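## Task

Carry the tray from the staging bench to the work bench. It must rest fully on the bench with nothing overhanging, and its bottles must still stand upright in it. Set the sample tube (orange dot on its cap) in the centre hole of one adapter in the centrifuge rotor. Set the water blank (white dot) whose cap shows the same mL volume as the sample in the centre hole of the adapter directly opposite. Place every other tube from the tray in the green rack. Each tube must be pushed fully down, and every rotor bucket must hang vertically. A tube touching the floor means failure. A robot tipping over or ending tilted means failure. One or both robots may be used. At the end, open the grippers and back away. Nothing may count as done if only a robot is holding it there.

## Robot and tools

Robots: two identical Hello Robot Stretch 3 units, r1 and r2. Each has a differential-drive base (0.33 m long, 0.34 m wide) with a passive rear caster. It has a lift on a mast and one telescoping arm that sticks out to the robot's RIGHT side. The arm carries a wrist (yaw, pitch, roll) and a two-finger gripper. The base cannot move sideways. To move the gripper forward or back, drive the base. Turns pivot about the midpoint of the drive wheels, 0.05 m behind the front edge. Stowed (arm in, wrist folded), a turn sweeps a 0.28 m radius.

Frames: the base frame sits on the floor between the drive wheels, with x forward, y left and z up. Every robot reports in its own base frame. Only the images, lidar and depth grids show where the robots are relative to each other. Odometry is the base frame at the start of the scene. hand_pose is the fingertip contact point, given in the base frame.

execute_actions: 'actions' is a list holding one action object, or an empty list to only read state and images. The action has keys 'r1' and/or 'r2'. Each holds optional 'base', 'joints' and 'contact_limits'. All motions in the action start together.
- base: exactly one of translate_m or rotate_rad, each a single number relative to where the base last reported itself. translate_m is in metres, -1 to 1, with forward positive. rotate_rad is in radians, -3.2 to 3.2, with left (counter-clockwise) positive.
- joints: absolute targets by name, one number each. lift_m: 0 to 1.1 m, the arm height. arm_m: 0 to 0.52 m, the extension. wrist_yaw_rad: -1.345 to 4.42; 0 is along the arm, positive swings toward the front, 3.0 is folded over the base. wrist_pitch_rad: -1.57 to 0.451; 0 is level, negative tips the fingers down. wrist_roll_rad: -2.911 to 2.911. gripper_m: -0.089 to 0.179, larger is wider. The real fingertip gap is smaller than this value: 0.007 less when nearly closed, 0.025 less when wide, and 0 below 0.007. head_pan_rad: -3.953 to 1.73; 0 is forward, positive is left, -1.57 looks along the arm. head_tilt_rad: -1.53 to 0.419; negative looks down.
- contact_limits: {'arm_m': effort %} from 1 to 100. The arm motion stops once its effort reaches that value. Lower is gentler, but too low stops it at once.
- cameras: an optional list from r1_/r2_ head_camera, nav_camera, wrist_camera, or 'all'. Omitted or null gives all; [] gives none.
An unknown key or an out-of-range number rejects the whole call, and nothing moves. A joint or robot left out may keep pushing toward its previous target. No action runs longer than 15 s.

wait: seconds from 0 to 10. Nothing new is commanded.
zoom_image: camera name plus region [x0, y0, x1, y1] in pixels, with the origin at the top-left. The region can be at most 504x504. It works only on the latest full images.
finished_scene: scene number (1 or 2). This is final, and the result reveals the next task.

Result lines: base_status and joint_status tell how each commanded motion ended. 'done' means finished. For the base, 'done' only means the wheels turned fully, so slipping counts as travel. 'off_target' means it stopped short and may still be pushing. 'contact_stop', 'time_out' and 'torque_fault' mean the target is dropped. After a contact stop the arm or lift goes slack until you command it again. A torque fault leaves a wrist servo limp for 10 s. on_its_own covers what was not commanded; 'held at' gives a held target, not the actual position. joint_positions are the readings. motor_effort is in % with the peak in brackets; readings are biased and noisy. A rest effort outside its normal range suggests contact or a load. Positive wheel effort pushes forward. lidar_m gives 12 distances in 30-degree sectors, starting straight ahead and going counter-clockwise (4th is left, 7th behind, 10th right). The scan plane is 0.17 m up, so it sees legs, not tabletops. '-' means nothing seen. It misses clear objects and can be blocked by the robot's own parts. wrist_depth_mm (45-1000) and head_depth_mm (280-4000) are 7x7 grids of median depth, read from the top-left. base_odometry, turned_by_wheels and turned_by_imu track motion, with left positive. base_tilt is in degrees (forward/right positive) with a fixed offset of up to about 4. 'pictures' lists the image order. The camera calibration gives K and T_world_to_cam relative to the carrying robot's base frame, and it is only approximate.

Gripping: command gripper_m below the object's width to grasp. To let go, go at least 0.02 above the value where the fingers met the object. Neither the reading nor 'done' confirms a hold. Command a new value to re-squeeze.

Cautions: fold or unfold the wrist only with lift_m between 0.32 and 0.95, wrist_pitch_rad at -0.4 and roll near 0. Once folded, the lift may drop to 0.25. With yaw below -0.4, keep pitch at -0.5 or lower. Fast base speed needs lift below 0.30, arm below 0.03 and yaw above 2.54. Pushing the arm into something solid with the gripper above about 0.45 m can tip the robot. Driving while holding something fixed can tip it, as can snagging, especially when reversing. If tilted, undo the last move in small steps, free the gripper and lower the lift to about 0.2. Robots pressing into each other fails the run; base travel can differ by up to 2.5 cm per metre. Avoid drops, slams and hard pushes, and keep tubes off the floor.

Each tool is called after "Emit:" in YAML: its name, and indented under it one key for each argument.

## Session

Emit:
execute_actions:
  actions: []

Scene clock: 0.00 s.
r1.base_odometry: x=+0.000 y=+0.000 heading=+0.000 (m, m, rad; r1's odometry frame)
r1.turned_by_wheels: +0.000 (rad since the last result)
r1.turned_by_imu: +0.000 (rad since the last result)
r1.base_tilt: forward=-1.6 right=+0.5 (deg)
r1.lidar_m: 4.17 1.06 0.72 0.67 0.68 0.87 1.92 2.73 1.66 3.24 1.59 2.61
r1.head_depth_mm: 1812 2490 - - - 3770 2450 / 1800 2626 - - - 3745 2443 / 1795 2600 - - - 3819 2473 / 1769 2567 - - - 3908 2462 / 1756 2534 - - - 3990 2508 / 1749 2517 - - - - 2545 / 1737 2483 3560 3644 3507 3267 2570
r1.base_status: not commanded
r1.joint_positions: lift_m=+0.378 arm_m=+0.002 wrist_yaw_rad=+3.123 wrist_pitch_rad=-0.445 wrist_roll_rad=+0.001 gripper_m=+0.037 head_pan_rad=-0.012 head_tilt_rad=-0.022
r1.joint_status: not commanded
r1.motor_effort: left_wheel=-1 right_wheel=+0 lift_m=+35 arm_m=+0 wrist_yaw_rad=+1 wrist_pitch_rad=+7 wrist_roll_rad=+0 gripper_m=+0 head_pan_rad=+0 head_tilt_rad=+3 (%)
r1.hand_pose: x=-0.0172 y=+0.0741 z=+0.3848 quat_wxyz=(+0.163, +0.691, +0.150, +0.688) (m; r1's base frame)
r1.wrist_depth_mm: 603 630 - 644 663 694 700 / 660 678 - 715 725 755 773 / 728 755 - 786 825 842 868 / 776 799 795 835 857 887 901 / 677 689 687 696 730 727 730 / 589 581 - 590 611 613 606 / 510 520 - - 523 527 530
r2.base_odometry: x=+0.000 y=+0.000 heading=+0.000 (m, m, rad; r2's odometry frame)
r2.turned_by_wheels: +0.000 (rad since the last result)
r2.turned_by_imu: +0.000 (rad since the last result)
r2.base_tilt: forward=-0.1 right=-2.0 (deg)
r2.lidar_m: 3.49 1.36 0.92 0.85 0.86 1.09 2.39 1.91 1.34 1.93 2.13 1.63
r2.head_depth_mm: 1787 2673 - - 2981 2824 2224 / 1801 2692 - - - 3262 2213 / 1822 2711 - - - 3307 2182 / 1831 2735 - - - 3275 2169 / 1846 2795 - - - 3187 2147 / 1863 2837 - - - 3187 2136 / 1881 2863 3515 3597 3803 3154 2120
r2.base_status: not commanded
r2.joint_positions: lift_m=+0.515 arm_m=+0.000 wrist_yaw_rad=+3.135 wrist_pitch_rad=-0.475 wrist_roll_rad=+0.019 gripper_m=+0.037 head_pan_rad=+0.001 head_tilt_rad=+0.011
r2.joint_status: not commanded
r2.motor_effort: left_wheel=+0 right_wheel=+0 lift_m=+38 arm_m=+0 wrist_yaw_rad=+0 wrist_pitch_rad=+7 wrist_roll_rad=+1 gripper_m=+1 head_pan_rad=+1 head_tilt_rad=+1 (%)
r2.hand_pose: x=-0.0199 y=+0.0717 z=+0.5152 quat_wxyz=(+0.171, +0.694, +0.163, +0.680) (m; r2's base frame)
r2.wrist_depth_mm: 743 755 - 809 871 915 926 / 774 805 - 897 925 949 - / 882 918 - 986 - - - / 924 971 - - - - - / 865 901 884 881 862 883 878 / 755 751 764 786 778 781 748 / 657 648 648 660 648 654 680
pictures: r1_head_camera (sideways: a quarter turn clockwise sets it upright), r1_nav_camera (sideways: a quarter turn counterclockwise sets it upright), r1_wrist_camera, r2_head_camera (sideways: a quarter turn clockwise sets it upright), r2_nav_camera (sideways: a quarter turn counterclockwise sets it upright), r2_wrist_camera
Images, in order (width x height): r1_head_camera 896x504, r1_nav_camera 672x504, r1_wrist_camera 644x364, r2_head_camera 896x504, r2_nav_camera 672x504, r2_wrist_camera 644x364.

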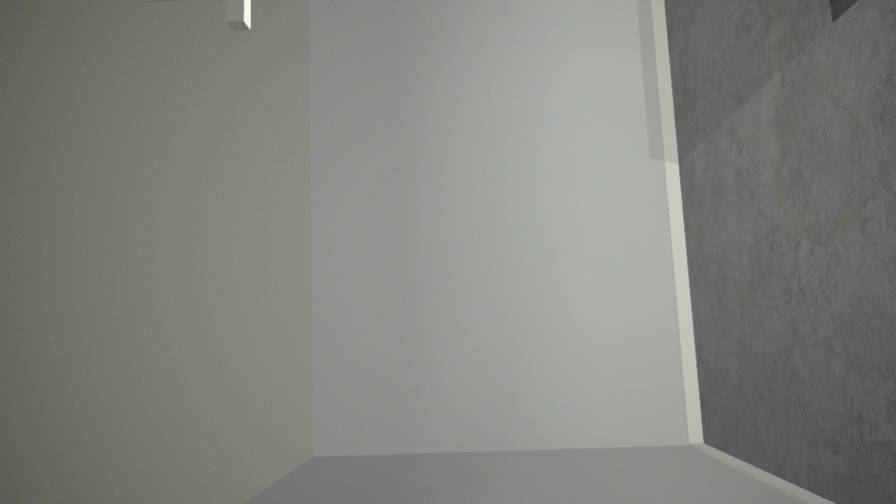

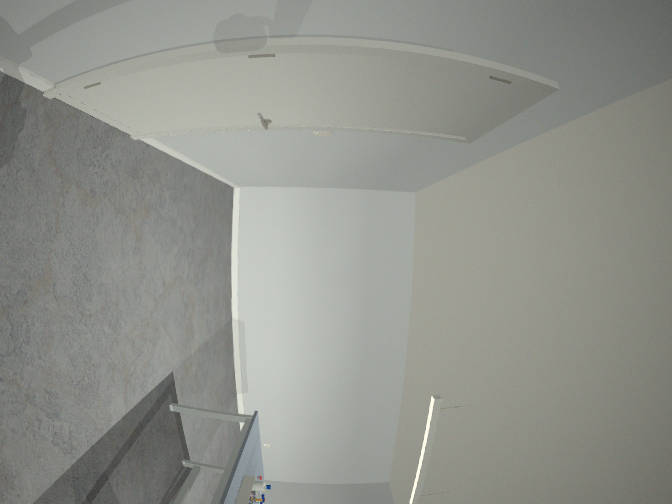

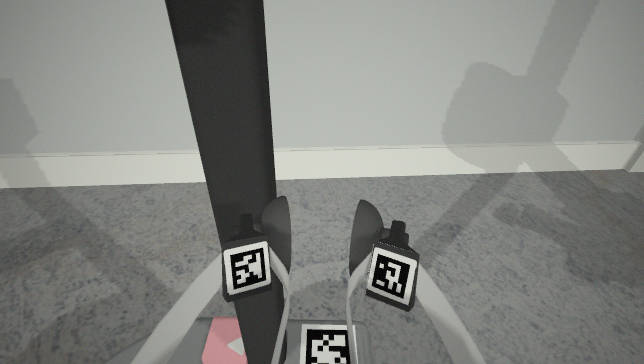

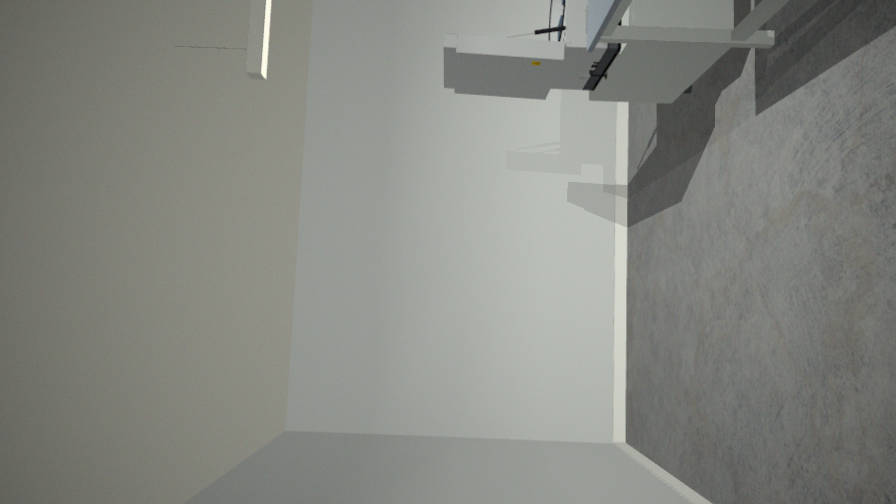

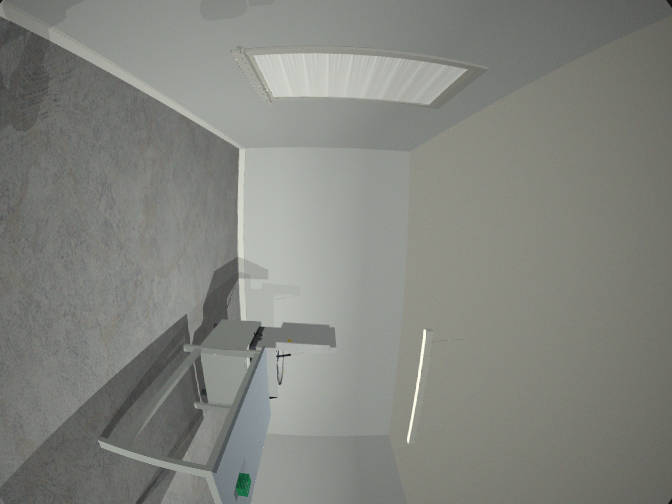

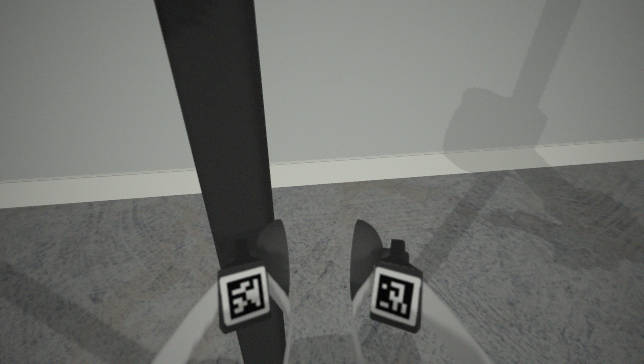

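Emit:
execute_actions:
  actions:
    - {"r1":{"joints":{"head_pan_rad":-1.3,"head_tilt_rad":-0.5}},"r2":{"joints":{"head_pan_rad":-1.2,"head_tilt_rad":-0.5}}}
  cameras: ["r1_head_camera","r1_nav_camera","r2_head_camera","r2_nav_camera"]

Scene clock: 3.20 s.
r1.base_odometry: x=+0.000 y=+0.000 heading=+0.000 (m, m, rad; r1's odometry frame)
r1.turned_by_wheels: +0.000 (rad since the last result)
r1.turned_by_imu: +0.000 (rad since the last result)
r1.base_tilt: forward=-1.7 right=+0.6 (deg)
r1.lidar_m: 4.15 1.06 0.72 0.67 0.68 0.87 1.92 2.74 1.66 3.22 1.59 2.62
r1.head_depth_mm: 3420 3650 3928 3142 2188 1691 1370 / 3464 3699 - 3127 2196 1689 1379 / 3514 3798 - 3145 2201 1699 1384 / 3530 3829 - 3168 2223 1706 1385 / 3599 3920 - 3148 2237 1705 1389 / 3671 3939 - 3040 2236 1723 1399 / 3709 - - 2384 2068 1723 1399
r1.base_status: not commanded
r1.joint_positions: lift_m=+0.378 arm_m=+0.002 wrist_yaw_rad=+3.123 wrist_pitch_rad=-0.445 wrist_roll_rad=+0.001 gripper_m=+0.037 head_pan_rad=-1.293 head_tilt_rad=-0.494
r1.joint_status: all done
r1.motor_effort: left_wheel=-1(1) right_wheel=-1(1) lift_m=+36(36) arm_m=+0(1) wrist_yaw_rad=+0(0) wrist_pitch_rad=+7(7) wrist_roll_rad=+0(0) gripper_m=+0(0) head_pan_rad=-2(37) head_tilt_rad=-4(38) (%)
r1.hand_pose: x=-0.0172 y=+0.0741 z=+0.3848 quat_wxyz=(+0.163, +0.691, +0.150, +0.688) (m; r1's base frame)
r1.wrist_depth_mm: 607 621 - 647 671 685 703 / 666 682 - 724 737 763 781 / 729 766 - 798 817 835 863 / 765 797 798 834 857 866 890 / 684 690 688 704 721 719 743 / 586 582 - 597 610 605 614 / 510 530 - - 517 533 532
r2.base_odometry: x=+0.000 y=+0.000 heading=+0.000 (m, m, rad; r2's odometry frame)
r2.turned_by_wheels: +0.000 (rad since the last result)
r2.turned_by_imu: +0.000 (rad since the last result)
r2.base_tilt: forward=-0.1 right=-1.9 (deg)
r2.lidar_m: 3.49 1.37 0.91 0.85 0.86 1.10 2.37 1.91 1.34 1.93 2.13 1.62
r2.head_depth_mm: 3203 3516 3749 2775 2017 1577 1290 / 3307 3609 3723 2747 1995 1566 1292 / 3371 3703 3939 2756 1982 1557 1280 / 3510 3789 - 2718 1978 1549 1283 / 3598 3969 - 2719 1956 1542 1274 / 3746 - 3935 2561 1951 1540 1267 / 3868 - 2065 2639 1950 1525 1264
r2.base_status: not commanded
r2.joint_positions: lift_m=+0.515 arm_m=+0.000 wrist_yaw_rad=+3.135 wrist_pitch_rad=-0.475 wrist_roll_rad=+0.019 gripper_m=+0.037 head_pan_rad=-1.193 head_tilt_rad=-0.493
r2.joint_status: all done
r2.motor_effort: left_wheel=+0(0) right_wheel=+0(0) lift_m=+38(38) arm_m=+0(0) wrist_yaw_rad=+0(1) wrist_pitch_rad=+7(7) wrist_roll_rad=+1(1) gripper_m=+1(1) head_pan_rad=-3(38) head_tilt_rad=-2(26) (%)
r2.hand_pose: x=-0.0199 y=+0.0717 z=+0.5152 quat_wxyz=(+0.171, +0.694, +0.163, +0.680) (m; r2's base frame)
r2.wrist_depth_mm: 739 786 - 829 882 864 932 / 791 799 - 886 920 966 - / 847 910 - 976 - - - / 923 - - - - - - / 864 884 898 886 920 939 914 / 746 758 794 765 778 769 758 / 644 652 634 659 645 657 685
pictures: r1_head_camera (sideways: a quarter turn clockwise sets it upright), r1_nav_camera (sideways: a quarter turn counterclockwise sets it upright), r2_head_camera (sideways: a quarter turn clockwise sets it upright), r2_nav_camera (sideways: a quarter turn counterclockwise sets it upright)
camera_calibration (this result's frames):
r1_head_camera: T_world_to_cam=[[-0.0743716, 0.421645, -0.903706, 1.1982], [0.974465, 0.223256, 0.0239703, -0.0384495], [0.211865, -0.878847, -0.427482, 0.514547], [0, 0, 0, 1]] pos_world=[0.0175651, -0.0444206, 1.3037]
r1_nav_camera: T_world_to_cam=[[0.153243, -0.426372, 0.891473, -1.12498], [-0.944775, -0.327669, 0.00568854, 0.0456074], [0.289683, -0.843113, -0.453039, 0.539539], [0, 0, 0, 1]] pos_world=[0.0591886, -0.00982251, 1.24706]
r2_head_camera: T_world_to_cam=[[-0.212211, 0.41975, -0.882483, 1.16726], [0.915481, 0.401296, -0.0292713, 0.0390673], [0.34185, -0.814108, -0.469433, 0.564439], [0, 0, 0, 1]] pos_world=[0.0189857, -0.0461185, 1.29619]
r2_nav_camera: T_world_to_cam=[[0.173673, -0.393295, 0.90286, -1.13202], [-0.937677, -0.34625, 0.0295411, 0.0281005], [0.300997, -0.851722, -0.428918, 0.525882], [0, 0, 0, 1]] pos_world=[0.0646624, 0.0124174, 1.24679]
Images, in order (width x height): r1_head_camera 896x504, r1_nav_camera 672x504, r2_head_camera 896x504, r2_nav_camera 672x504.

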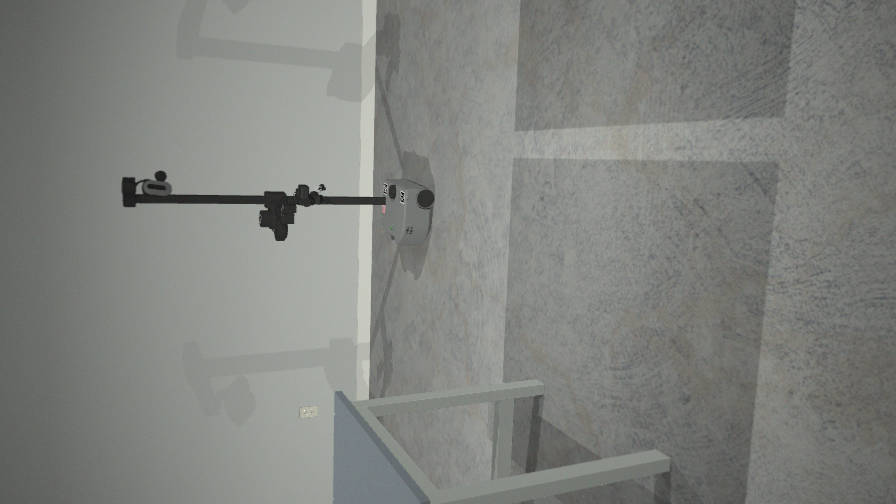

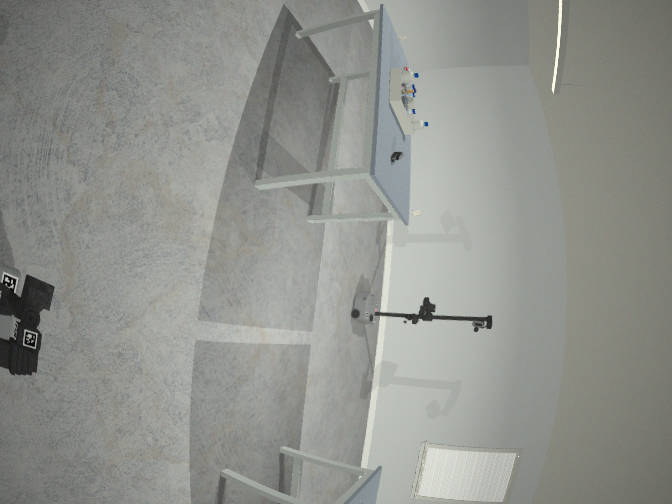

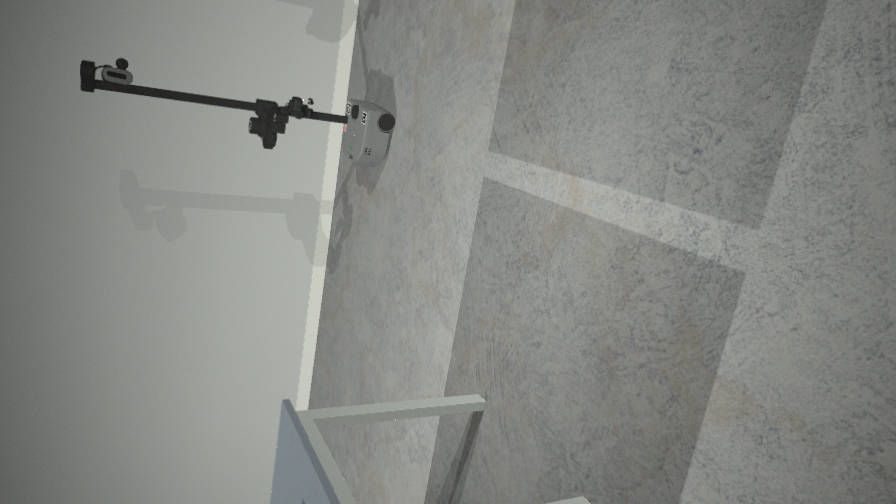

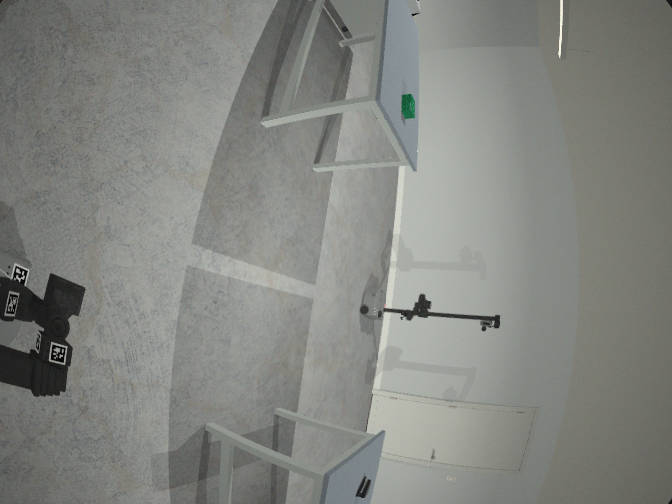

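Emit:
execute_actions:
  actions:
    - {"r1":{"base":{"translate_m":1.0},"joints":{"lift_m":0.27}},"r2":{"base":{"translate_m":1.0},"joints":{"lift_m":0.27}}}
  cameras: []

Emit:
execute_actions:
  actions:
    - {"r1":{"base":{"translate_m":0.7},"joints":{"head_pan_rad":-1.5,"head_tilt_rad":-0.4}},"r2":{"base":{"translate_m":0.8},"joints":{"head_pan_rad":-1.4,"head_tilt_rad":-0.4}}}
  cameras: ["r1_head_camera","r1_nav_camera","r2_head_camera","r2_nav_camera"]

Scene clock: 14.13 s.
r1.base_odometry: x=+1.000 y=+0.000 heading=+0.000 (m, m, rad; r1's odometry frame)
r1.turned_by_wheels: +0.000 (rad since the last result)
r1.turned_by_imu: +0.003 (rad since the last result)
r1.base_tilt: forward=-1.6 right=+0.6 (deg)
r1.lidar_m: 3.32 1.21 0.80 0.74 0.78 1.00 2.23 2.32 2.73 1.28 1.96 1.77
r1.head_depth_mm: 3310 3571 3875 2926 2184 1683 1364 / 3414 3628 3832 1471 2104 1639 1381 / 3425 3684 3874 1480 2196 1685 1378 / 3447 3752 3966 1498 2195 1698 1381 / 3538 3850 1858 1510 2226 1704 1387 / 3580 3821 - 1517 2227 1717 1391 / 3567 3913 - 1543 2243 1726 1398
r1.base_status: done
r1.joint_positions: lift_m=+0.270 arm_m=+0.002 wrist_yaw_rad=+3.123 wrist_pitch_rad=-0.446 wrist_roll_rad=+0.001 gripper_m=+0.037 head_pan_rad=-1.293 head_tilt_rad=-0.494
r1.joint_status: all done
r1.motor_effort: left_wheel=-1(7) right_wheel=+0(3) lift_m=+30(29) arm_m=+0(0) wrist_yaw_rad=+0(0) wrist_pitch_rad=+7(8) wrist_roll_rad=+0(0) gripper_m=+0(0) head_pan_rad=-3(2) head_tilt_rad=-4(5) (%)
r1.hand_pose: x=-0.0172 y=+0.0740 z=+0.2766 quat_wxyz=(+0.163, +0.691, +0.150, +0.688) (m; r1's base frame)
r1.wrist_depth_mm: 690 713 - 732 744 758 785 / 760 777 - 799 817 849 880 / 796 801 - 861 872 888 894 / 649 653 657 666 678 691 697 / 531 533 542 554 571 566 572 / 470 - - - 487 483 487 / - - - - 415 419 417
r2.base_odometry: x=+1.000 y=+0.000 heading=+0.000 (m, m, rad; r2's odometry frame)
r2.turned_by_wheels: +0.000 (rad since the last result)
r2.turned_by_imu: -0.001 (rad since the last result)
r2.base_tilt: forward=+0.0 right=-1.9 (deg)
r2.lidar_m: 3.61 1.54 1.03 0.96 0.97 1.23 2.66 1.94 2.36 1.08 1.10 1.39
r2.head_depth_mm: 3123 3362 3644 2781 2015 1561 1295 / 3222 3440 3740 2604 1988 1561 1287 / 3283 3640 1800 1254 1844 1504 1283 / 3412 3722 1780 1325 1977 1503 1275 / 3516 3821 1755 2325 1965 1533 1270 / 3645 3965 1729 2313 1935 1531 1277 / 3752 - 1714 2382 1804 1527 1262
r2.base_status: done
r2.joint_positions: lift_m=+0.270 arm_m=+0.000 wrist_yaw_rad=+3.135 wrist_pitch_rad=-0.475 wrist_roll_rad=+0.019 gripper_m=+0.037 head_pan_rad=-1.193 head_tilt_rad=-0.494
r2.joint_status: all done
r2.motor_effort: left_wheel=+0(12) right_wheel=-1(6) lift_m=+31(32) arm_m=+0(0) wrist_yaw_rad=+0(0) wrist_pitch_rad=+7(7) wrist_roll_rad=+0(1) gripper_m=+1(1) head_pan_rad=-2(2) head_tilt_rad=-2(1) (%)
r2.hand_pose: x=-0.0199 y=+0.0717 z=+0.2702 quat_wxyz=(+0.171, +0.694, +0.163, +0.680) (m; r2's base frame)
r2.wrist_depth_mm: 816 849 - 920 942 - - / 895 908 - - - - - / 839 875 - 892 860 886 878 / 661 667 - 672 675 677 693 / 549 549 551 550 558 556 565 / 468 500 - - 480 471 469 / - - - - 401 415 412
pictures: none
No camera images: the call's "cameras" was empty. Leave "cameras" out to get every camera's image.

Scene clock: 18.60 s.
r1.base_odometry: x=+1.700 y=+0.000 heading=+0.000 (m, m, rad; r1's odometry frame)
r1.turned_by_wheels: +0.000 (rad since the last result)
r1.turned_by_imu: +0.002 (rad since the last result)
r1.base_tilt: forward=-1.6 right=+0.5 (deg)
r1.lidar_m: 2.62 1.31 0.89 0.81 0.83 1.06 2.43 2.91 1.48 1.86 1.32 2.81
r1.head_depth_mm: 3508 3698 3950 1558 2145 1842 1473 / 3498 3657 3938 1609 2191 1859 1479 / 3454 3668 3876 1411 2167 1857 1485 / 3391 3628 3871 1417 2197 1875 1483 / 3395 3604 3892 1653 2108 1866 1495 / 3458 3600 3832 1670 2092 1899 1490 / 3377 3556 3836 1671 2063 1910 1503
r1.base_status: done
r1.joint_positions: lift_m=+0.270 arm_m=+0.002 wrist_yaw_rad=+3.123 wrist_pitch_rad=-0.446 wrist_roll_rad=+0.001 gripper_m=+0.037 head_pan_rad=-1.493 head_tilt_rad=-0.409
r1.joint_status: all done
r1.motor_effort: left_wheel=-1(6) right_wheel=+1(4) lift_m=+29(29) arm_m=+0(0) wrist_yaw_rad=+0(1) wrist_pitch_rad=+7(7) wrist_roll_rad=+1(0) gripper_m=+0(1) head_pan_rad=-3(18) head_tilt_rad=+6(20) (%)
r1.hand_pose: x=-0.0172 y=+0.0740 z=+0.2766 quat_wxyz=(+0.163, +0.691, +0.150, +0.688) (m; r1's base frame)
r1.wrist_depth_mm: 752 758 - 783 816 858 857 / 807 816 - 856 907 922 968 / 815 817 - 838 884 886 925 / 644 653 662 685 695 694 710 / 530 543 543 560 572 572 573 / 470 - - - 488 475 481 / - - - - 416 424 426
r2.base_odometry: x=+1.800 y=+0.000 heading=+0.000 (m, m, rad; r2's odometry frame)
r2.turned_by_wheels: +0.000 (rad since the last result)
r2.turned_by_imu: -0.001 (rad since the last result)
r2.base_tilt: forward=+0.0 right=-1.9 (deg)
r2.lidar_m: 2.84 1.67 1.13 1.05 1.06 1.34 2.90 2.61 1.07 0.99 1.01 1.42
r2.head_depth_mm: 3144 3367 3643 1317 1931 1698 1337 / 3181 3422 3663 1360 1966 1683 1330 / 3185 3447 3727 1344 2046 1692 1354 / 3238 3441 3813 1340 2030 1669 1350 / 3225 3449 3814 1315 2007 1661 1351 / 3273 3533 3819 1308 2079 1658 1341 / 3278 3595 3805 1294 1986 1651 1335
r2.base_status: done
r2.joint_positions: lift_m=+0.270 arm_m=+0.000 wrist_yaw_rad=+3.135 wrist_pitch_rad=-0.475 wrist_roll_rad=+0.019 gripper_m=+0.037 head_pan_rad=-1.393 head_tilt_rad=-0.409
r2.joint_status: all done
r2.motor_effort: left_wheel=+0(13) right_wheel=-1(5) lift_m=+30(31) arm_m=+0(0) wrist_yaw_rad=+0(1) wrist_pitch_rad=+7(7) wrist_roll_rad=+1(1) gripper_m=+0(0) head_pan_rad=-3(16) head_tilt_rad=+4(9) (%)
r2.hand_pose: x=-0.0199 y=+0.0717 z=+0.2702 quat_wxyz=(+0.171, +0.694, +0.163, +0.680) (m; r2's base frame)
r2.wrist_depth_mm: 897 927 - - - - - / 972 - - - - - - / 844 856 - 877 871 888 864 / 654 672 - 682 676 683 681 / 546 549 548 559 558 563 562 / 470 487 - - 489 474 471 / - - - - 397 415 415
pictures: r1_head_camera (sideways: a quarter turn clockwise sets it upright), r1_nav_camera (sideways: a quarter turn counterclockwise sets it upright), r2_head_camera (sideways: a quarter turn clockwise sets it upright), r2_nav_camera (sideways: a quarter turn counterclockwise sets it upright)
camera_calibration (this result's frames):
r1_head_camera: T_world_to_cam=[[0.0169994, 0.350293, -0.936486, 1.24042], [0.999225, 0.0272947, 0.0283478, -0.0443025], [0.0354911, -0.936242, -0.349558, 0.414217], [0, 0, 0, 1]] pos_world=[0.00848084, -0.0454922, 1.30768]
r1_nav_camera: T_world_to_cam=[[0.0594312, -0.371543, 0.926512, -1.17012], [-0.99111, -0.132638, 0.0103855, 0.0397742], [0.119032, -0.918892, -0.376123, 0.44049], [0, 0, 0, 1]] pos_world=[0.0565303, -0.0247126, 1.2494]
r2_head_camera: T_world_to_cam=[[-0.11105, 0.37845, -0.918936, 1.2142], [0.977432, 0.208791, -0.0321316, 0.0424166], [0.179705, -0.901766, -0.393096, 0.466094], [0, 0, 0, 1]] pos_world=[0.00961749, -0.0480611, 1.30035]
r2_nav_camera: T_world_to_cam=[[0.0782582, -0.343304, 0.935958, -1.17463], [-0.988213, -0.150619, 0.0273813, 0.0312175], [0.131573, -0.927069, -0.351045, 0.425577], [0, 0, 0, 1]] pos_world=[0.0667797, -0.0040148, 1.24795]
Images, in order (width x height): r1_head_camera 896x504, r1_nav_camera 672x504, r2_head_camera 896x504, r2_nav_camera 672x504.

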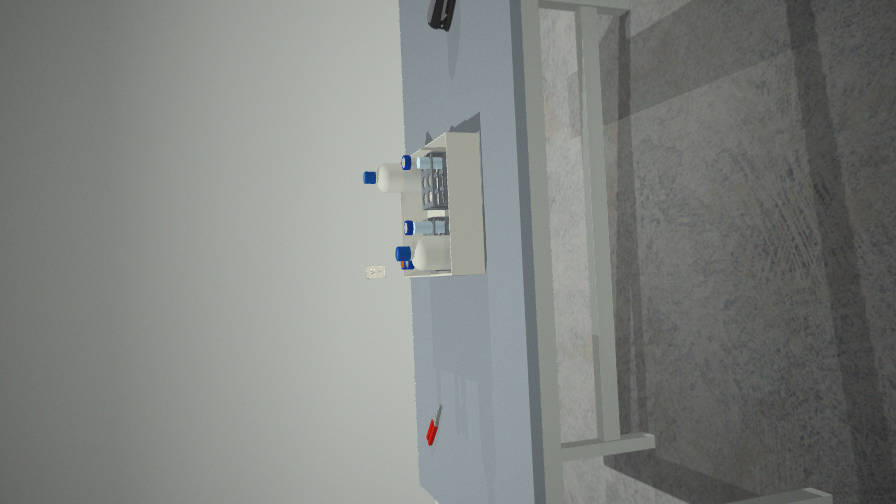

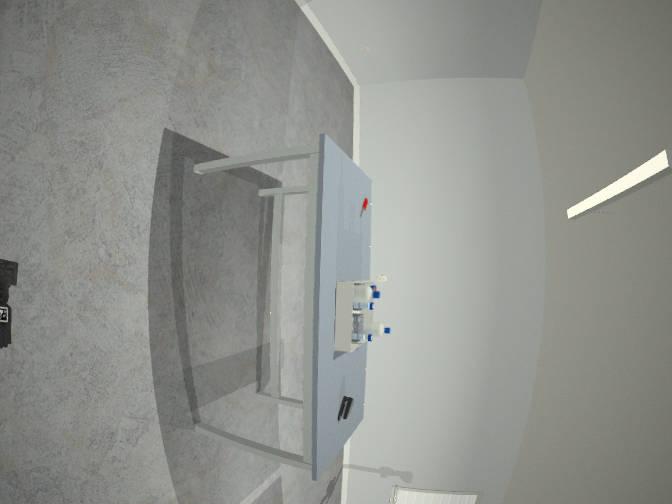

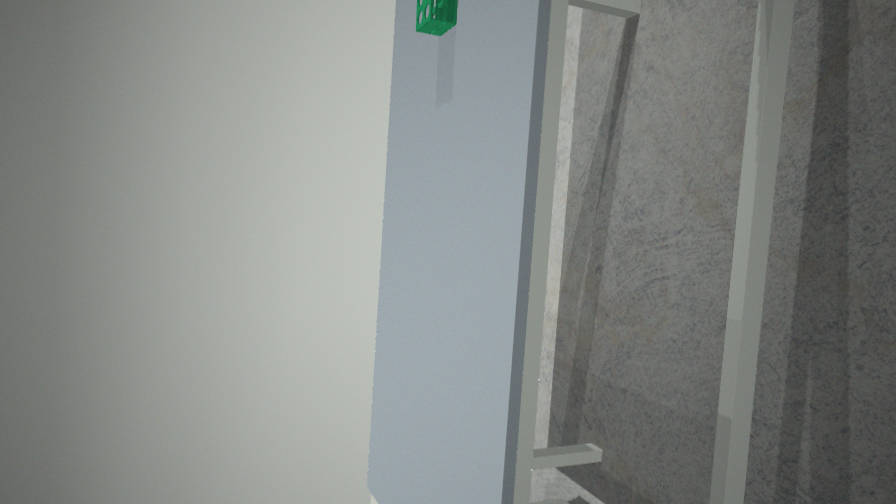

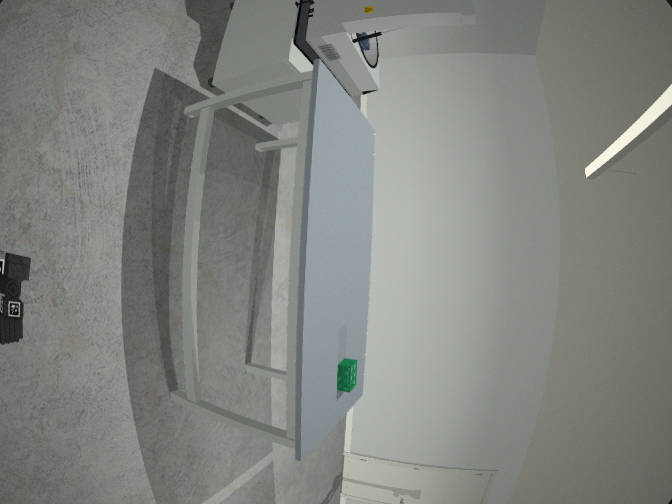

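Emit:
execute_actions:
  actions:
    - {"r1":{"base":{"rotate_rad":-1.49}},"r2":{"base":{"rotate_rad":-1.46}}}
  cameras: []

Emit:
execute_actions:
  actions:
    - {"r1":{"base":{"translate_m":0.8}},"r2":{"base":{"translate_m":0.65}}}
  cameras: []

Emit:
execute_actions:
  actions:
    - {"r1":{"base":{"rotate_rad":1.571}},"r2":{"base":{"rotate_rad":1.571}}}
  cameras: []

Emit:
execute_actions:
  actions:
    - {"r1":{"base":{"translate_m":-0.15},"joints":{"lift_m":0.94,"wrist_pitch_rad":-0.4,"head_pan_rad":-1.57,"head_tilt_rad":-0.8}},"r2":{"base":{"translate_m":-1.0},"joints":{"head_pan_rad":-0.7,"head_tilt_rad":-0.5}}}
  cameras: ["r1_head_camera","r1_nav_camera","r2_head_camera","r2_nav_camera"]

Scene clock: 39.97 s.
r1.base_odometry: x=+1.700 y=+0.000 heading=-1.490 (m, m, rad; r1's odometry frame)
r1.turned_by_wheels: -1.490 (rad since the last result)
r1.turned_by_imu: -1.499 (rad since the last result)
r1.base_tilt: forward=-1.8 right=+0.6 (deg)
r1.lidar_m: 1.86 1.32 2.74 2.62 1.19 0.87 0.81 0.85 1.17 3.12 2.91 1.48
r1.head_depth_mm: 2773 2818 2864 2870 2473 1855 1470 / - - - 3682 2517 1858 1479 / - - - 3913 2536 1863 1481 / - - - 3947 2560 1882 1487 / - - - 3978 2576 1871 1491 / - - - - 2575 1895 1490 / - - - - 2585 1906 1499
r1.base_status: done
r1.joint_positions: lift_m=+0.270 arm_m=+0.002 wrist_yaw_rad=+3.123 wrist_pitch_rad=-0.446 wrist_roll_rad=+0.001 gripper_m=+0.037 head_pan_rad=-1.493 head_tilt_rad=-0.408
r1.joint_status: not commanded
r1.motor_effort: left_wheel=+1(8) right_wheel=-2(4) lift_m=+29(29) arm_m=+0(0) wrist_yaw_rad=+0(0) wrist_pitch_rad=+7(7) wrist_roll_rad=+0(0) gripper_m=+0(1) head_pan_rad=-2(3) head_tilt_rad=+5(7) (%)
r1.hand_pose: x=-0.0172 y=+0.0740 z=+0.2766 quat_wxyz=(+0.163, +0.691, +0.150, +0.688) (m; r1's base frame)
r1.wrist_depth_mm: - - - - - - - / 975 - - - - - - / 798 832 - 845 871 874 896 / 645 657 657 675 685 687 691 / 539 540 546 547 568 566 576 / 468 - - - 482 481 482 / - - - - 412 417 421
r2.base_odometry: x=+1.800 y=+0.000 heading=-1.460 (m, m, rad; r2's odometry frame)
r2.turned_by_wheels: -1.460 (rad since the last result)
r2.turned_by_imu: -1.440 (rad since the last result)
r2.base_tilt: forward=-0.2 right=-2.1 (deg)
r2.lidar_m: 0.99 1.03 1.53 2.84 1.46 1.08 1.04 1.09 1.51 3.67 2.60 1.03
r2.head_depth_mm: - - - 3372 2249 1700 1376 / - - - 3320 2215 1695 1360 / - - - 3253 2234 1688 1362 / - - - 3275 2215 1677 1348 / - - - 3211 2193 1659 1345 / - - 3152 3001 2169 1649 1342 / - - - 2985 2174 1652 1336
r2.base_status: done
r2.joint_positions: lift_m=+0.270 arm_m=+0.000 wrist_yaw_rad=+3.135 wrist_pitch_rad=-0.475 wrist_roll_rad=+0.019 gripper_m=+0.037 head_pan_rad=-1.393 head_tilt_rad=-0.408
r2.joint_status: not commanded
r2.motor_effort: left_wheel=+3(15) right_wheel=-2(5) lift_m=+31(31) arm_m=+0(1) wrist_yaw_rad=+1(0) wrist_pitch_rad=+7(7) wrist_roll_rad=+0(1) gripper_m=+1(1) head_pan_rad=-2(2) head_tilt_rad=+4(3) (%)
r2.hand_pose: x=-0.0199 y=+0.0717 z=+0.2702 quat_wxyz=(+0.171, +0.694, +0.163, +0.680) (m; r2's base frame)
r2.wrist_depth_mm: - - - - - - - / - - - - - - - / 848 837 - 872 877 877 900 / 672 657 - 680 675 677 700 / 547 554 550 557 558 566 554 / 465 489 - - 484 482 474 / - - - - 403 411 409
pictures: none
No camera images: the call's "cameras" was empty. Leave "cameras" out to get every camera's image.

Scene clock: 44.33 s.
r1.base_odometry: x=+1.765 y=-0.797 heading=-1.490 (m, m, rad; r1's odometry frame)
r1.turned_by_wheels: +0.000 (rad since the last result)
r1.turned_by_imu: +0.002 (rad since the last result)
r1.base_tilt: forward=-1.6 right=+0.6 (deg)
r1.lidar_m: 1.05 1.09 0.67 2.63 2.35 1.70 1.61 1.68 2.30 2.67 0.94 1.09
r1.head_depth_mm: - - - 3804 2514 1838 1476 / - - - 3863 2493 1854 1475 / - - - 3905 2517 1874 1477 / - - - 3965 2520 1875 1484 / - - - 3621 2571 1879 1492 / - - 3793 - 2565 1902 1490 / - - - 3459 2587 1705 1115
r1.base_status: done
r1.joint_positions: lift_m=+0.270 arm_m=+0.002 wrist_yaw_rad=+3.123 wrist_pitch_rad=-0.446 wrist_roll_rad=+0.001 gripper_m=+0.037 head_pan_rad=-1.493 head_tilt_rad=-0.408
r1.joint_status: not commanded
r1.motor_effort: left_wheel=+1(9) right_wheel=-2(4) lift_m=+29(30) arm_m=-1(0) wrist_yaw_rad=+0(0) wrist_pitch_rad=+7(7) wrist_roll_rad=+0(0) gripper_m=+0(0) head_pan_rad=-2(2) head_tilt_rad=+5(6) (%)
r1.hand_pose: x=-0.0172 y=+0.0740 z=+0.2766 quat_wxyz=(+0.163, +0.691, +0.150, +0.688) (m; r1's base frame)
r1.wrist_depth_mm: - - - - - - 551 / - - - - - - - / 810 806 - 849 869 821 893 / 640 657 660 675 684 680 703 / 532 540 545 553 572 570 576 / 472 - - - 488 477 482 / - - - - 411 415 417
r2.base_odometry: x=+1.872 y=-0.646 heading=-1.460 (m, m, rad; r2's odometry frame)
r2.turned_by_wheels: +0.000 (rad since the last result)
r2.turned_by_imu: +0.000 (rad since the last result)
r2.base_tilt: forward=-0.2 right=-2.2 (deg)
r2.lidar_m: 0.35 0.36 0.50 1.73 2.36 1.75 1.69 1.77 2.43 2.45 0.48 0.36
r2.head_depth_mm: - - - 3335 2250 1713 1370 / - - - 3294 2251 1701 1371 / - - - 3284 2229 1687 1356 / - - 2970 3020 2217 1681 1355 / - - - 3228 2188 1665 1350 / - - - 2983 2171 924 1051 / - - - 3169 892 704 1307
r2.base_status: done
r2.joint_positions: lift_m=+0.270 arm_m=+0.000 wrist_yaw_rad=+3.135 wrist_pitch_rad=-0.475 wrist_roll_rad=+0.019 gripper_m=+0.037 head_pan_rad=-1.393 head_tilt_rad=-0.408
r2.joint_status: not commanded
r2.motor_effort: left_wheel=+3(16) right_wheel=-2(5) lift_m=+31(31) arm_m=+0(0) wrist_yaw_rad=+0(0) wrist_pitch_rad=+7(7) wrist_roll_rad=+0(0) gripper_m=+1(1) head_pan_rad=-2(2) head_tilt_rad=+2(3) (%)
r2.hand_pose: x=-0.0199 y=+0.0717 z=+0.2702 quat_wxyz=(+0.171, +0.694, +0.163, +0.680) (m; r2's base frame)
r2.wrist_depth_mm: - - - - - 893 896 / - - - - - 769 982 / 835 855 - 835 876 784 850 / 669 668 - 679 670 674 424 / 551 556 555 552 553 553 539 / 461 492 - - 477 471 474 / - - - - 397 412 414
pictures: none
No camera images: the call's "cameras" was empty. Leave "cameras" out to get every camera's image.

Scene clock: 46.63 s.
r1.base_odometry: x=+1.765 y=-0.797 heading=+0.081 (m, m, rad; r1's odometry frame)
r1.turned_by_wheels: +1.571 (rad since the last result)
r1.turned_by_imu: +1.580 (rad since the last result)
r1.base_tilt: forward=-1.7 right=+0.5 (deg)
r1.lidar_m: 2.64 2.35 1.70 1.61 1.67 2.31 2.67 0.94 1.10 1.05 1.09 0.67
r1.head_depth_mm: 2701 2853 3065 3204 903 766 612 / 2705 2870 3020 3235 992 741 615 / 2723 2878 3043 3247 994 638 617 / 2706 2897 3050 3264 1058 781 618 / 2721 2892 3048 3288 1064 784 620 / 2746 2918 3095 3255 1074 790 622 / 2716 2919 3125 3277 1074 790 627
r1.base_status: done
r1.joint_positions: lift_m=+0.270 arm_m=+0.002 wrist_yaw_rad=+3.123 wrist_pitch_rad=-0.446 wrist_roll_rad=+0.001 gripper_m=+0.037 head_pan_rad=-1.493 head_tilt_rad=-0.408
r1.joint_status: not commanded
r1.motor_effort: left_wheel=-2(8) right_wheel=+1(7) lift_m=+30(29) arm_m=-1(1) wrist_yaw_rad=+1(0) wrist_pitch_rad=+7(7) wrist_roll_rad=+0(0) gripper_m=+0(0) head_pan_rad=-2(3) head_tilt_rad=+5(4) (%)
r1.hand_pose: x=-0.0172 y=+0.0740 z=+0.2766 quat_wxyz=(+0.163, +0.691, +0.150, +0.688) (m; r1's base frame)
r1.wrist_depth_mm: - - - - - - - / - - - - - - - / 826 823 - 844 886 889 914 / 648 659 670 669 685 686 702 / 532 539 552 553 568 564 577 / 470 - - - 485 480 485 / - - - - 415 419 424
r2.base_odometry: x=+1.872 y=-0.646 heading=+0.111 (m, m, rad; r2's odometry frame)
r2.turned_by_wheels: +1.571 (rad since the last result)
r2.turned_by_imu: +1.550 (rad since the last result)
r2.base_tilt: forward=+0.0 right=-2.0 (deg)
r2.lidar_m: 1.62 2.40 1.75 1.69 1.75 2.40 2.44 0.49 0.36 0.35 0.36 0.49
r2.head_depth_mm: 2538 2716 2946 3103 931 704 566 / 2562 2783 2973 3173 924 699 563 / 2635 2817 3087 3239 916 695 560 / 2687 2884 3156 3245 908 692 557 / 2749 2986 3186 3214 905 686 556 / 2800 3014 3269 3179 901 684 554 / 2855 3076 3369 3164 891 680 551
r2.base_status: done
r2.joint_positions: lift_m=+0.270 arm_m=+0.000 wrist_yaw_rad=+3.135 wrist_pitch_rad=-0.475 wrist_roll_rad=+0.019 gripper_m=+0.037 head_pan_rad=-1.393 head_tilt_rad=-0.408
r2.joint_status: not commanded
r2.motor_effort: left_wheel=-4(12) right_wheel=+2(8) lift_m=+31(30) arm_m=-1(1) wrist_yaw_rad=+0(0) wrist_pitch_rad=+7(7) wrist_roll_rad=+1(1) gripper_m=+1(0) head_pan_rad=-2(3) head_tilt_rad=+3(3) (%)
r2.hand_pose: x=-0.0199 y=+0.0717 z=+0.2702 quat_wxyz=(+0.171, +0.694, +0.163, +0.680) (m; r2's base frame)
r2.wrist_depth_mm: - - - - - - - / - - - - - - - / 818 830 - 868 861 851 885 / 669 679 - 679 682 678 682 / 545 552 546 566 553 550 562 / 462 490 - - 493 474 476 / - - - - 401 407 418
pictures: none
No camera images: the call's "cameras" was empty. Leave "cameras" out to get every camera's image.

Scene clock: 53.57 s.
r1.base_odometry: x=+1.615 y=-0.810 heading=+0.081 (m, m, rad; r1's odometry frame)
r1.turned_by_wheels: +0.000 (rad since the last result)
r1.turned_by_imu: -0.001 (rad since the last result)
r1.base_tilt: forward=-1.5 right=+0.4 (deg)
r1.lidar_m: 2.79 2.34 1.70 1.62 1.67 2.30 2.52 0.81 1.10 1.05 1.09 0.80
r1.head_depth_mm: 2756 3093 1022 821 - - 1175 / 2766 3079 1024 796 - - 1175 / 2752 3016 882 727 699 - - / 2742 3021 967 796 690 - 1149 / 2730 3024 964 708 690 - 1157 / 2712 2994 987 704 672 - 1159 / 2686 3018 1031 803 656 1310 1177
r1.base_status: done
r1.joint_positions: lift_m=+0.940 arm_m=+0.002 wrist_yaw_rad=+3.123 wrist_pitch_rad=-0.418 wrist_roll_rad=+0.001 gripper_m=+0.037 head_pan_rad=-1.563 head_tilt_rad=-0.790
r1.joint_status: all done
r1.motor_effort: left_wheel=-2(8) right_wheel=+1(4) lift_m=+41(42) arm_m=-1(1) wrist_yaw_rad=+0(0) wrist_pitch_rad=+9(10) wrist_roll_rad=+0(1) gripper_m=+2(1) head_pan_rad=-2(9) head_tilt_rad=-7(40) (%)
r1.hand_pose: x=-0.0172 y=+0.0777 z=+0.9525 quat_wxyz=(+0.153, +0.693, +0.140, +0.690) (m; r1's base frame)
r1.wrist_depth_mm: - - - - - - - / - - - - - - - / - - - - - - - / - - - - - - - / - - - - - - - / - - - - - - - / - - - - - - -
r2.base_odometry: x=+0.878 y=-0.757 heading=+0.111 (m, m, rad; r2's odometry frame)
r2.turned_by_wheels: +0.000 (rad since the last result)
r2.turned_by_imu: +0.000 (rad since the last result)
r2.base_tilt: forward=+0.0 right=-2.0 (deg)
r2.lidar_m: 1.35 2.40 1.75 1.69 1.76 2.40 1.47 1.47 3.18 3.06 0.46 0.48
r2.head_depth_mm: 3069 3222 3457 1129 822 1527 1294 / 3392 3573 3801 1126 816 707 1283 / 3716 3966 - 1116 811 640 810 / - - - 1111 809 678 1246 / 3874 - 1754 1101 804 1502 1184 / 3625 3991 1740 1093 1752 1447 1267 / 3385 3620 1711 1150 1940 1484 1266
r2.base_status: done
r2.joint_positions: lift_m=+0.270 arm_m=+0.000 wrist_yaw_rad=+3.135 wrist_pitch_rad=-0.475 wrist_roll_rad=+0.019 gripper_m=+0.037 head_pan_rad=-0.707 head_tilt_rad=-0.494
r2.joint_status: all done
r2.motor_effort: left_wheel=-3(17) right_wheel=+2(4) lift_m=+31(31) arm_m=-1(1) wrist_yaw_rad=+0(1) wrist_pitch_rad=+7(7) wrist_roll_rad=+0(0) gripper_m=+0(0) head_pan_rad=+3(33) head_tilt_rad=-1(10) (%)
r2.hand_pose: x=-0.0199 y=+0.0717 z=+0.2702 quat_wxyz=(+0.171, +0.694, +0.163, +0.680) (m; r2's base frame)
r2.wrist_depth_mm: - - - - - - - / - - - - - - - / 833 853 - 871 857 881 887 / 664 661 - 665 698 684 700 / 540 552 551 554 551 563 571 / 465 489 - - 489 476 477 / - - - - 402 410 411
pictures: r1_head_camera (sideways: a quarter turn clockwise sets it upright), r1_nav_camera (sideways: a quarter turn counterclockwise sets it upright), r2_head_camera (sideways: a quarter turn clockwise sets it upright), r2_nav_camera (sideways: a quarter turn counterclockwise sets it upright)
camera_calibration (this result's frames):
r1_head_camera: T_world_to_cam=[[0.0391057, 0.671693, -0.739797, 0.983793], [0.998727, -0.0498844, 0.00750056, -0.0171496], [-0.0318662, -0.739148, -0.672789, 0.835182], [0, 0, 0, 1]] pos_world=[0.00527001, -0.0443388, 1.28984]
r1_nav_camera: T_world_to_cam=[[0.0356003, -0.6926, 0.720443, -0.901286], [-0.99798, -0.0625941, -0.0108604, 0.0674759], [0.0526174, -0.718601, -0.69343, 0.853725], [0, 0, 0, 1]] pos_world=[0.0545049, -0.00651989, 1.24206]
r2_head_camera: T_world_to_cam=[[-0.384264, 0.272685, -0.882034, 1.16772], [0.62224, 0.78228, -0.0292377, 0.0408123], [0.682025, -0.560072, -0.470278, 0.563464], [0, 0, 0, 1]] pos_world=[0.039021, -0.0347656, 1.29615]
r2_nav_camera: T_world_to_cam=[[0.337848, -0.267293, 0.902448, -1.13249], [-0.667567, -0.743963, 0.0295643, 0.0264226], [0.663486, -0.612433, -0.429782, 0.524796], [0, 0, 0, 1]] pos_world=[0.0520523, 0.0383545, 1.24678]
Images, in order (width x height): r1_head_camera 896x504, r1_nav_camera 672x504, r2_head_camera 896x504, r2_nav_camera 672x504.

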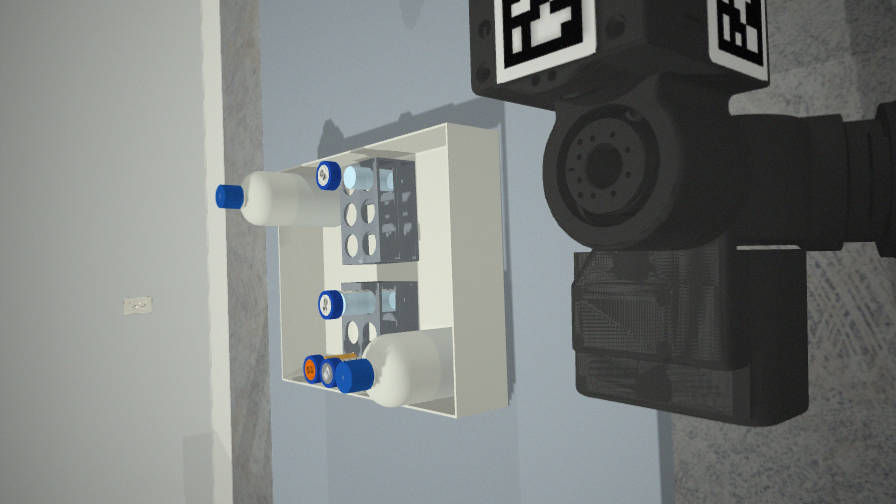

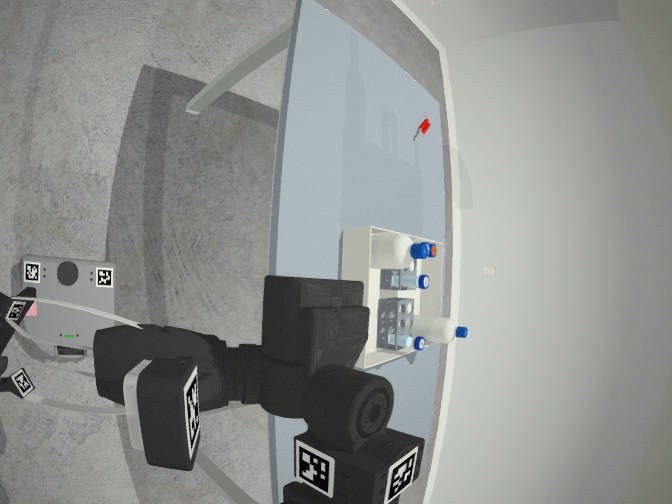

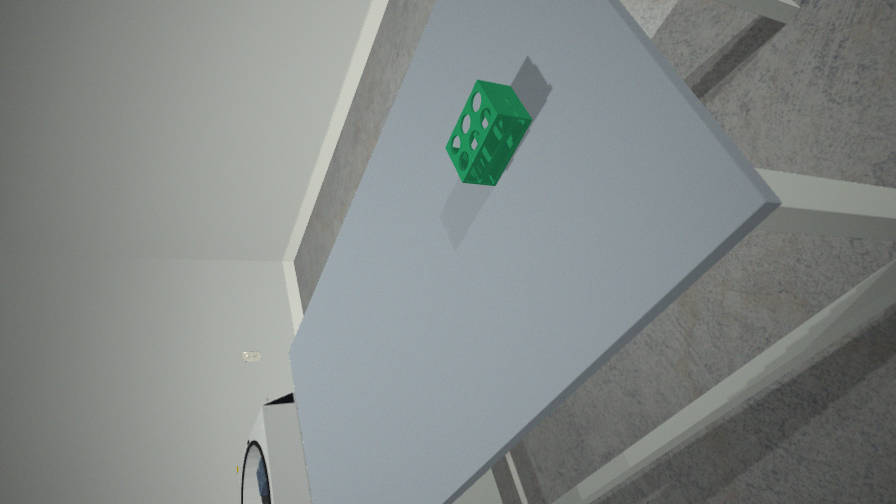

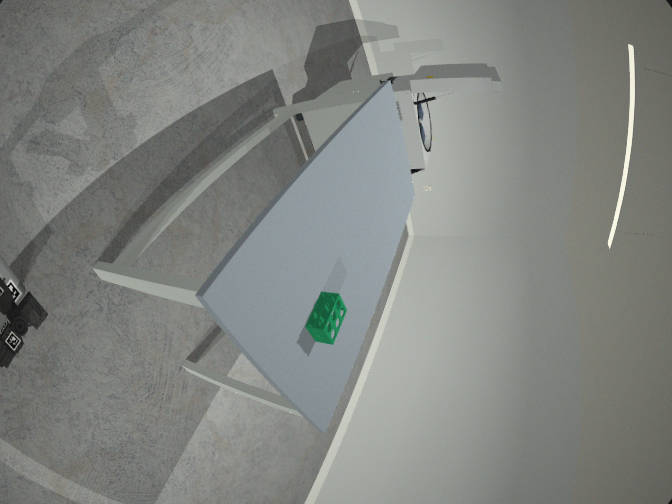

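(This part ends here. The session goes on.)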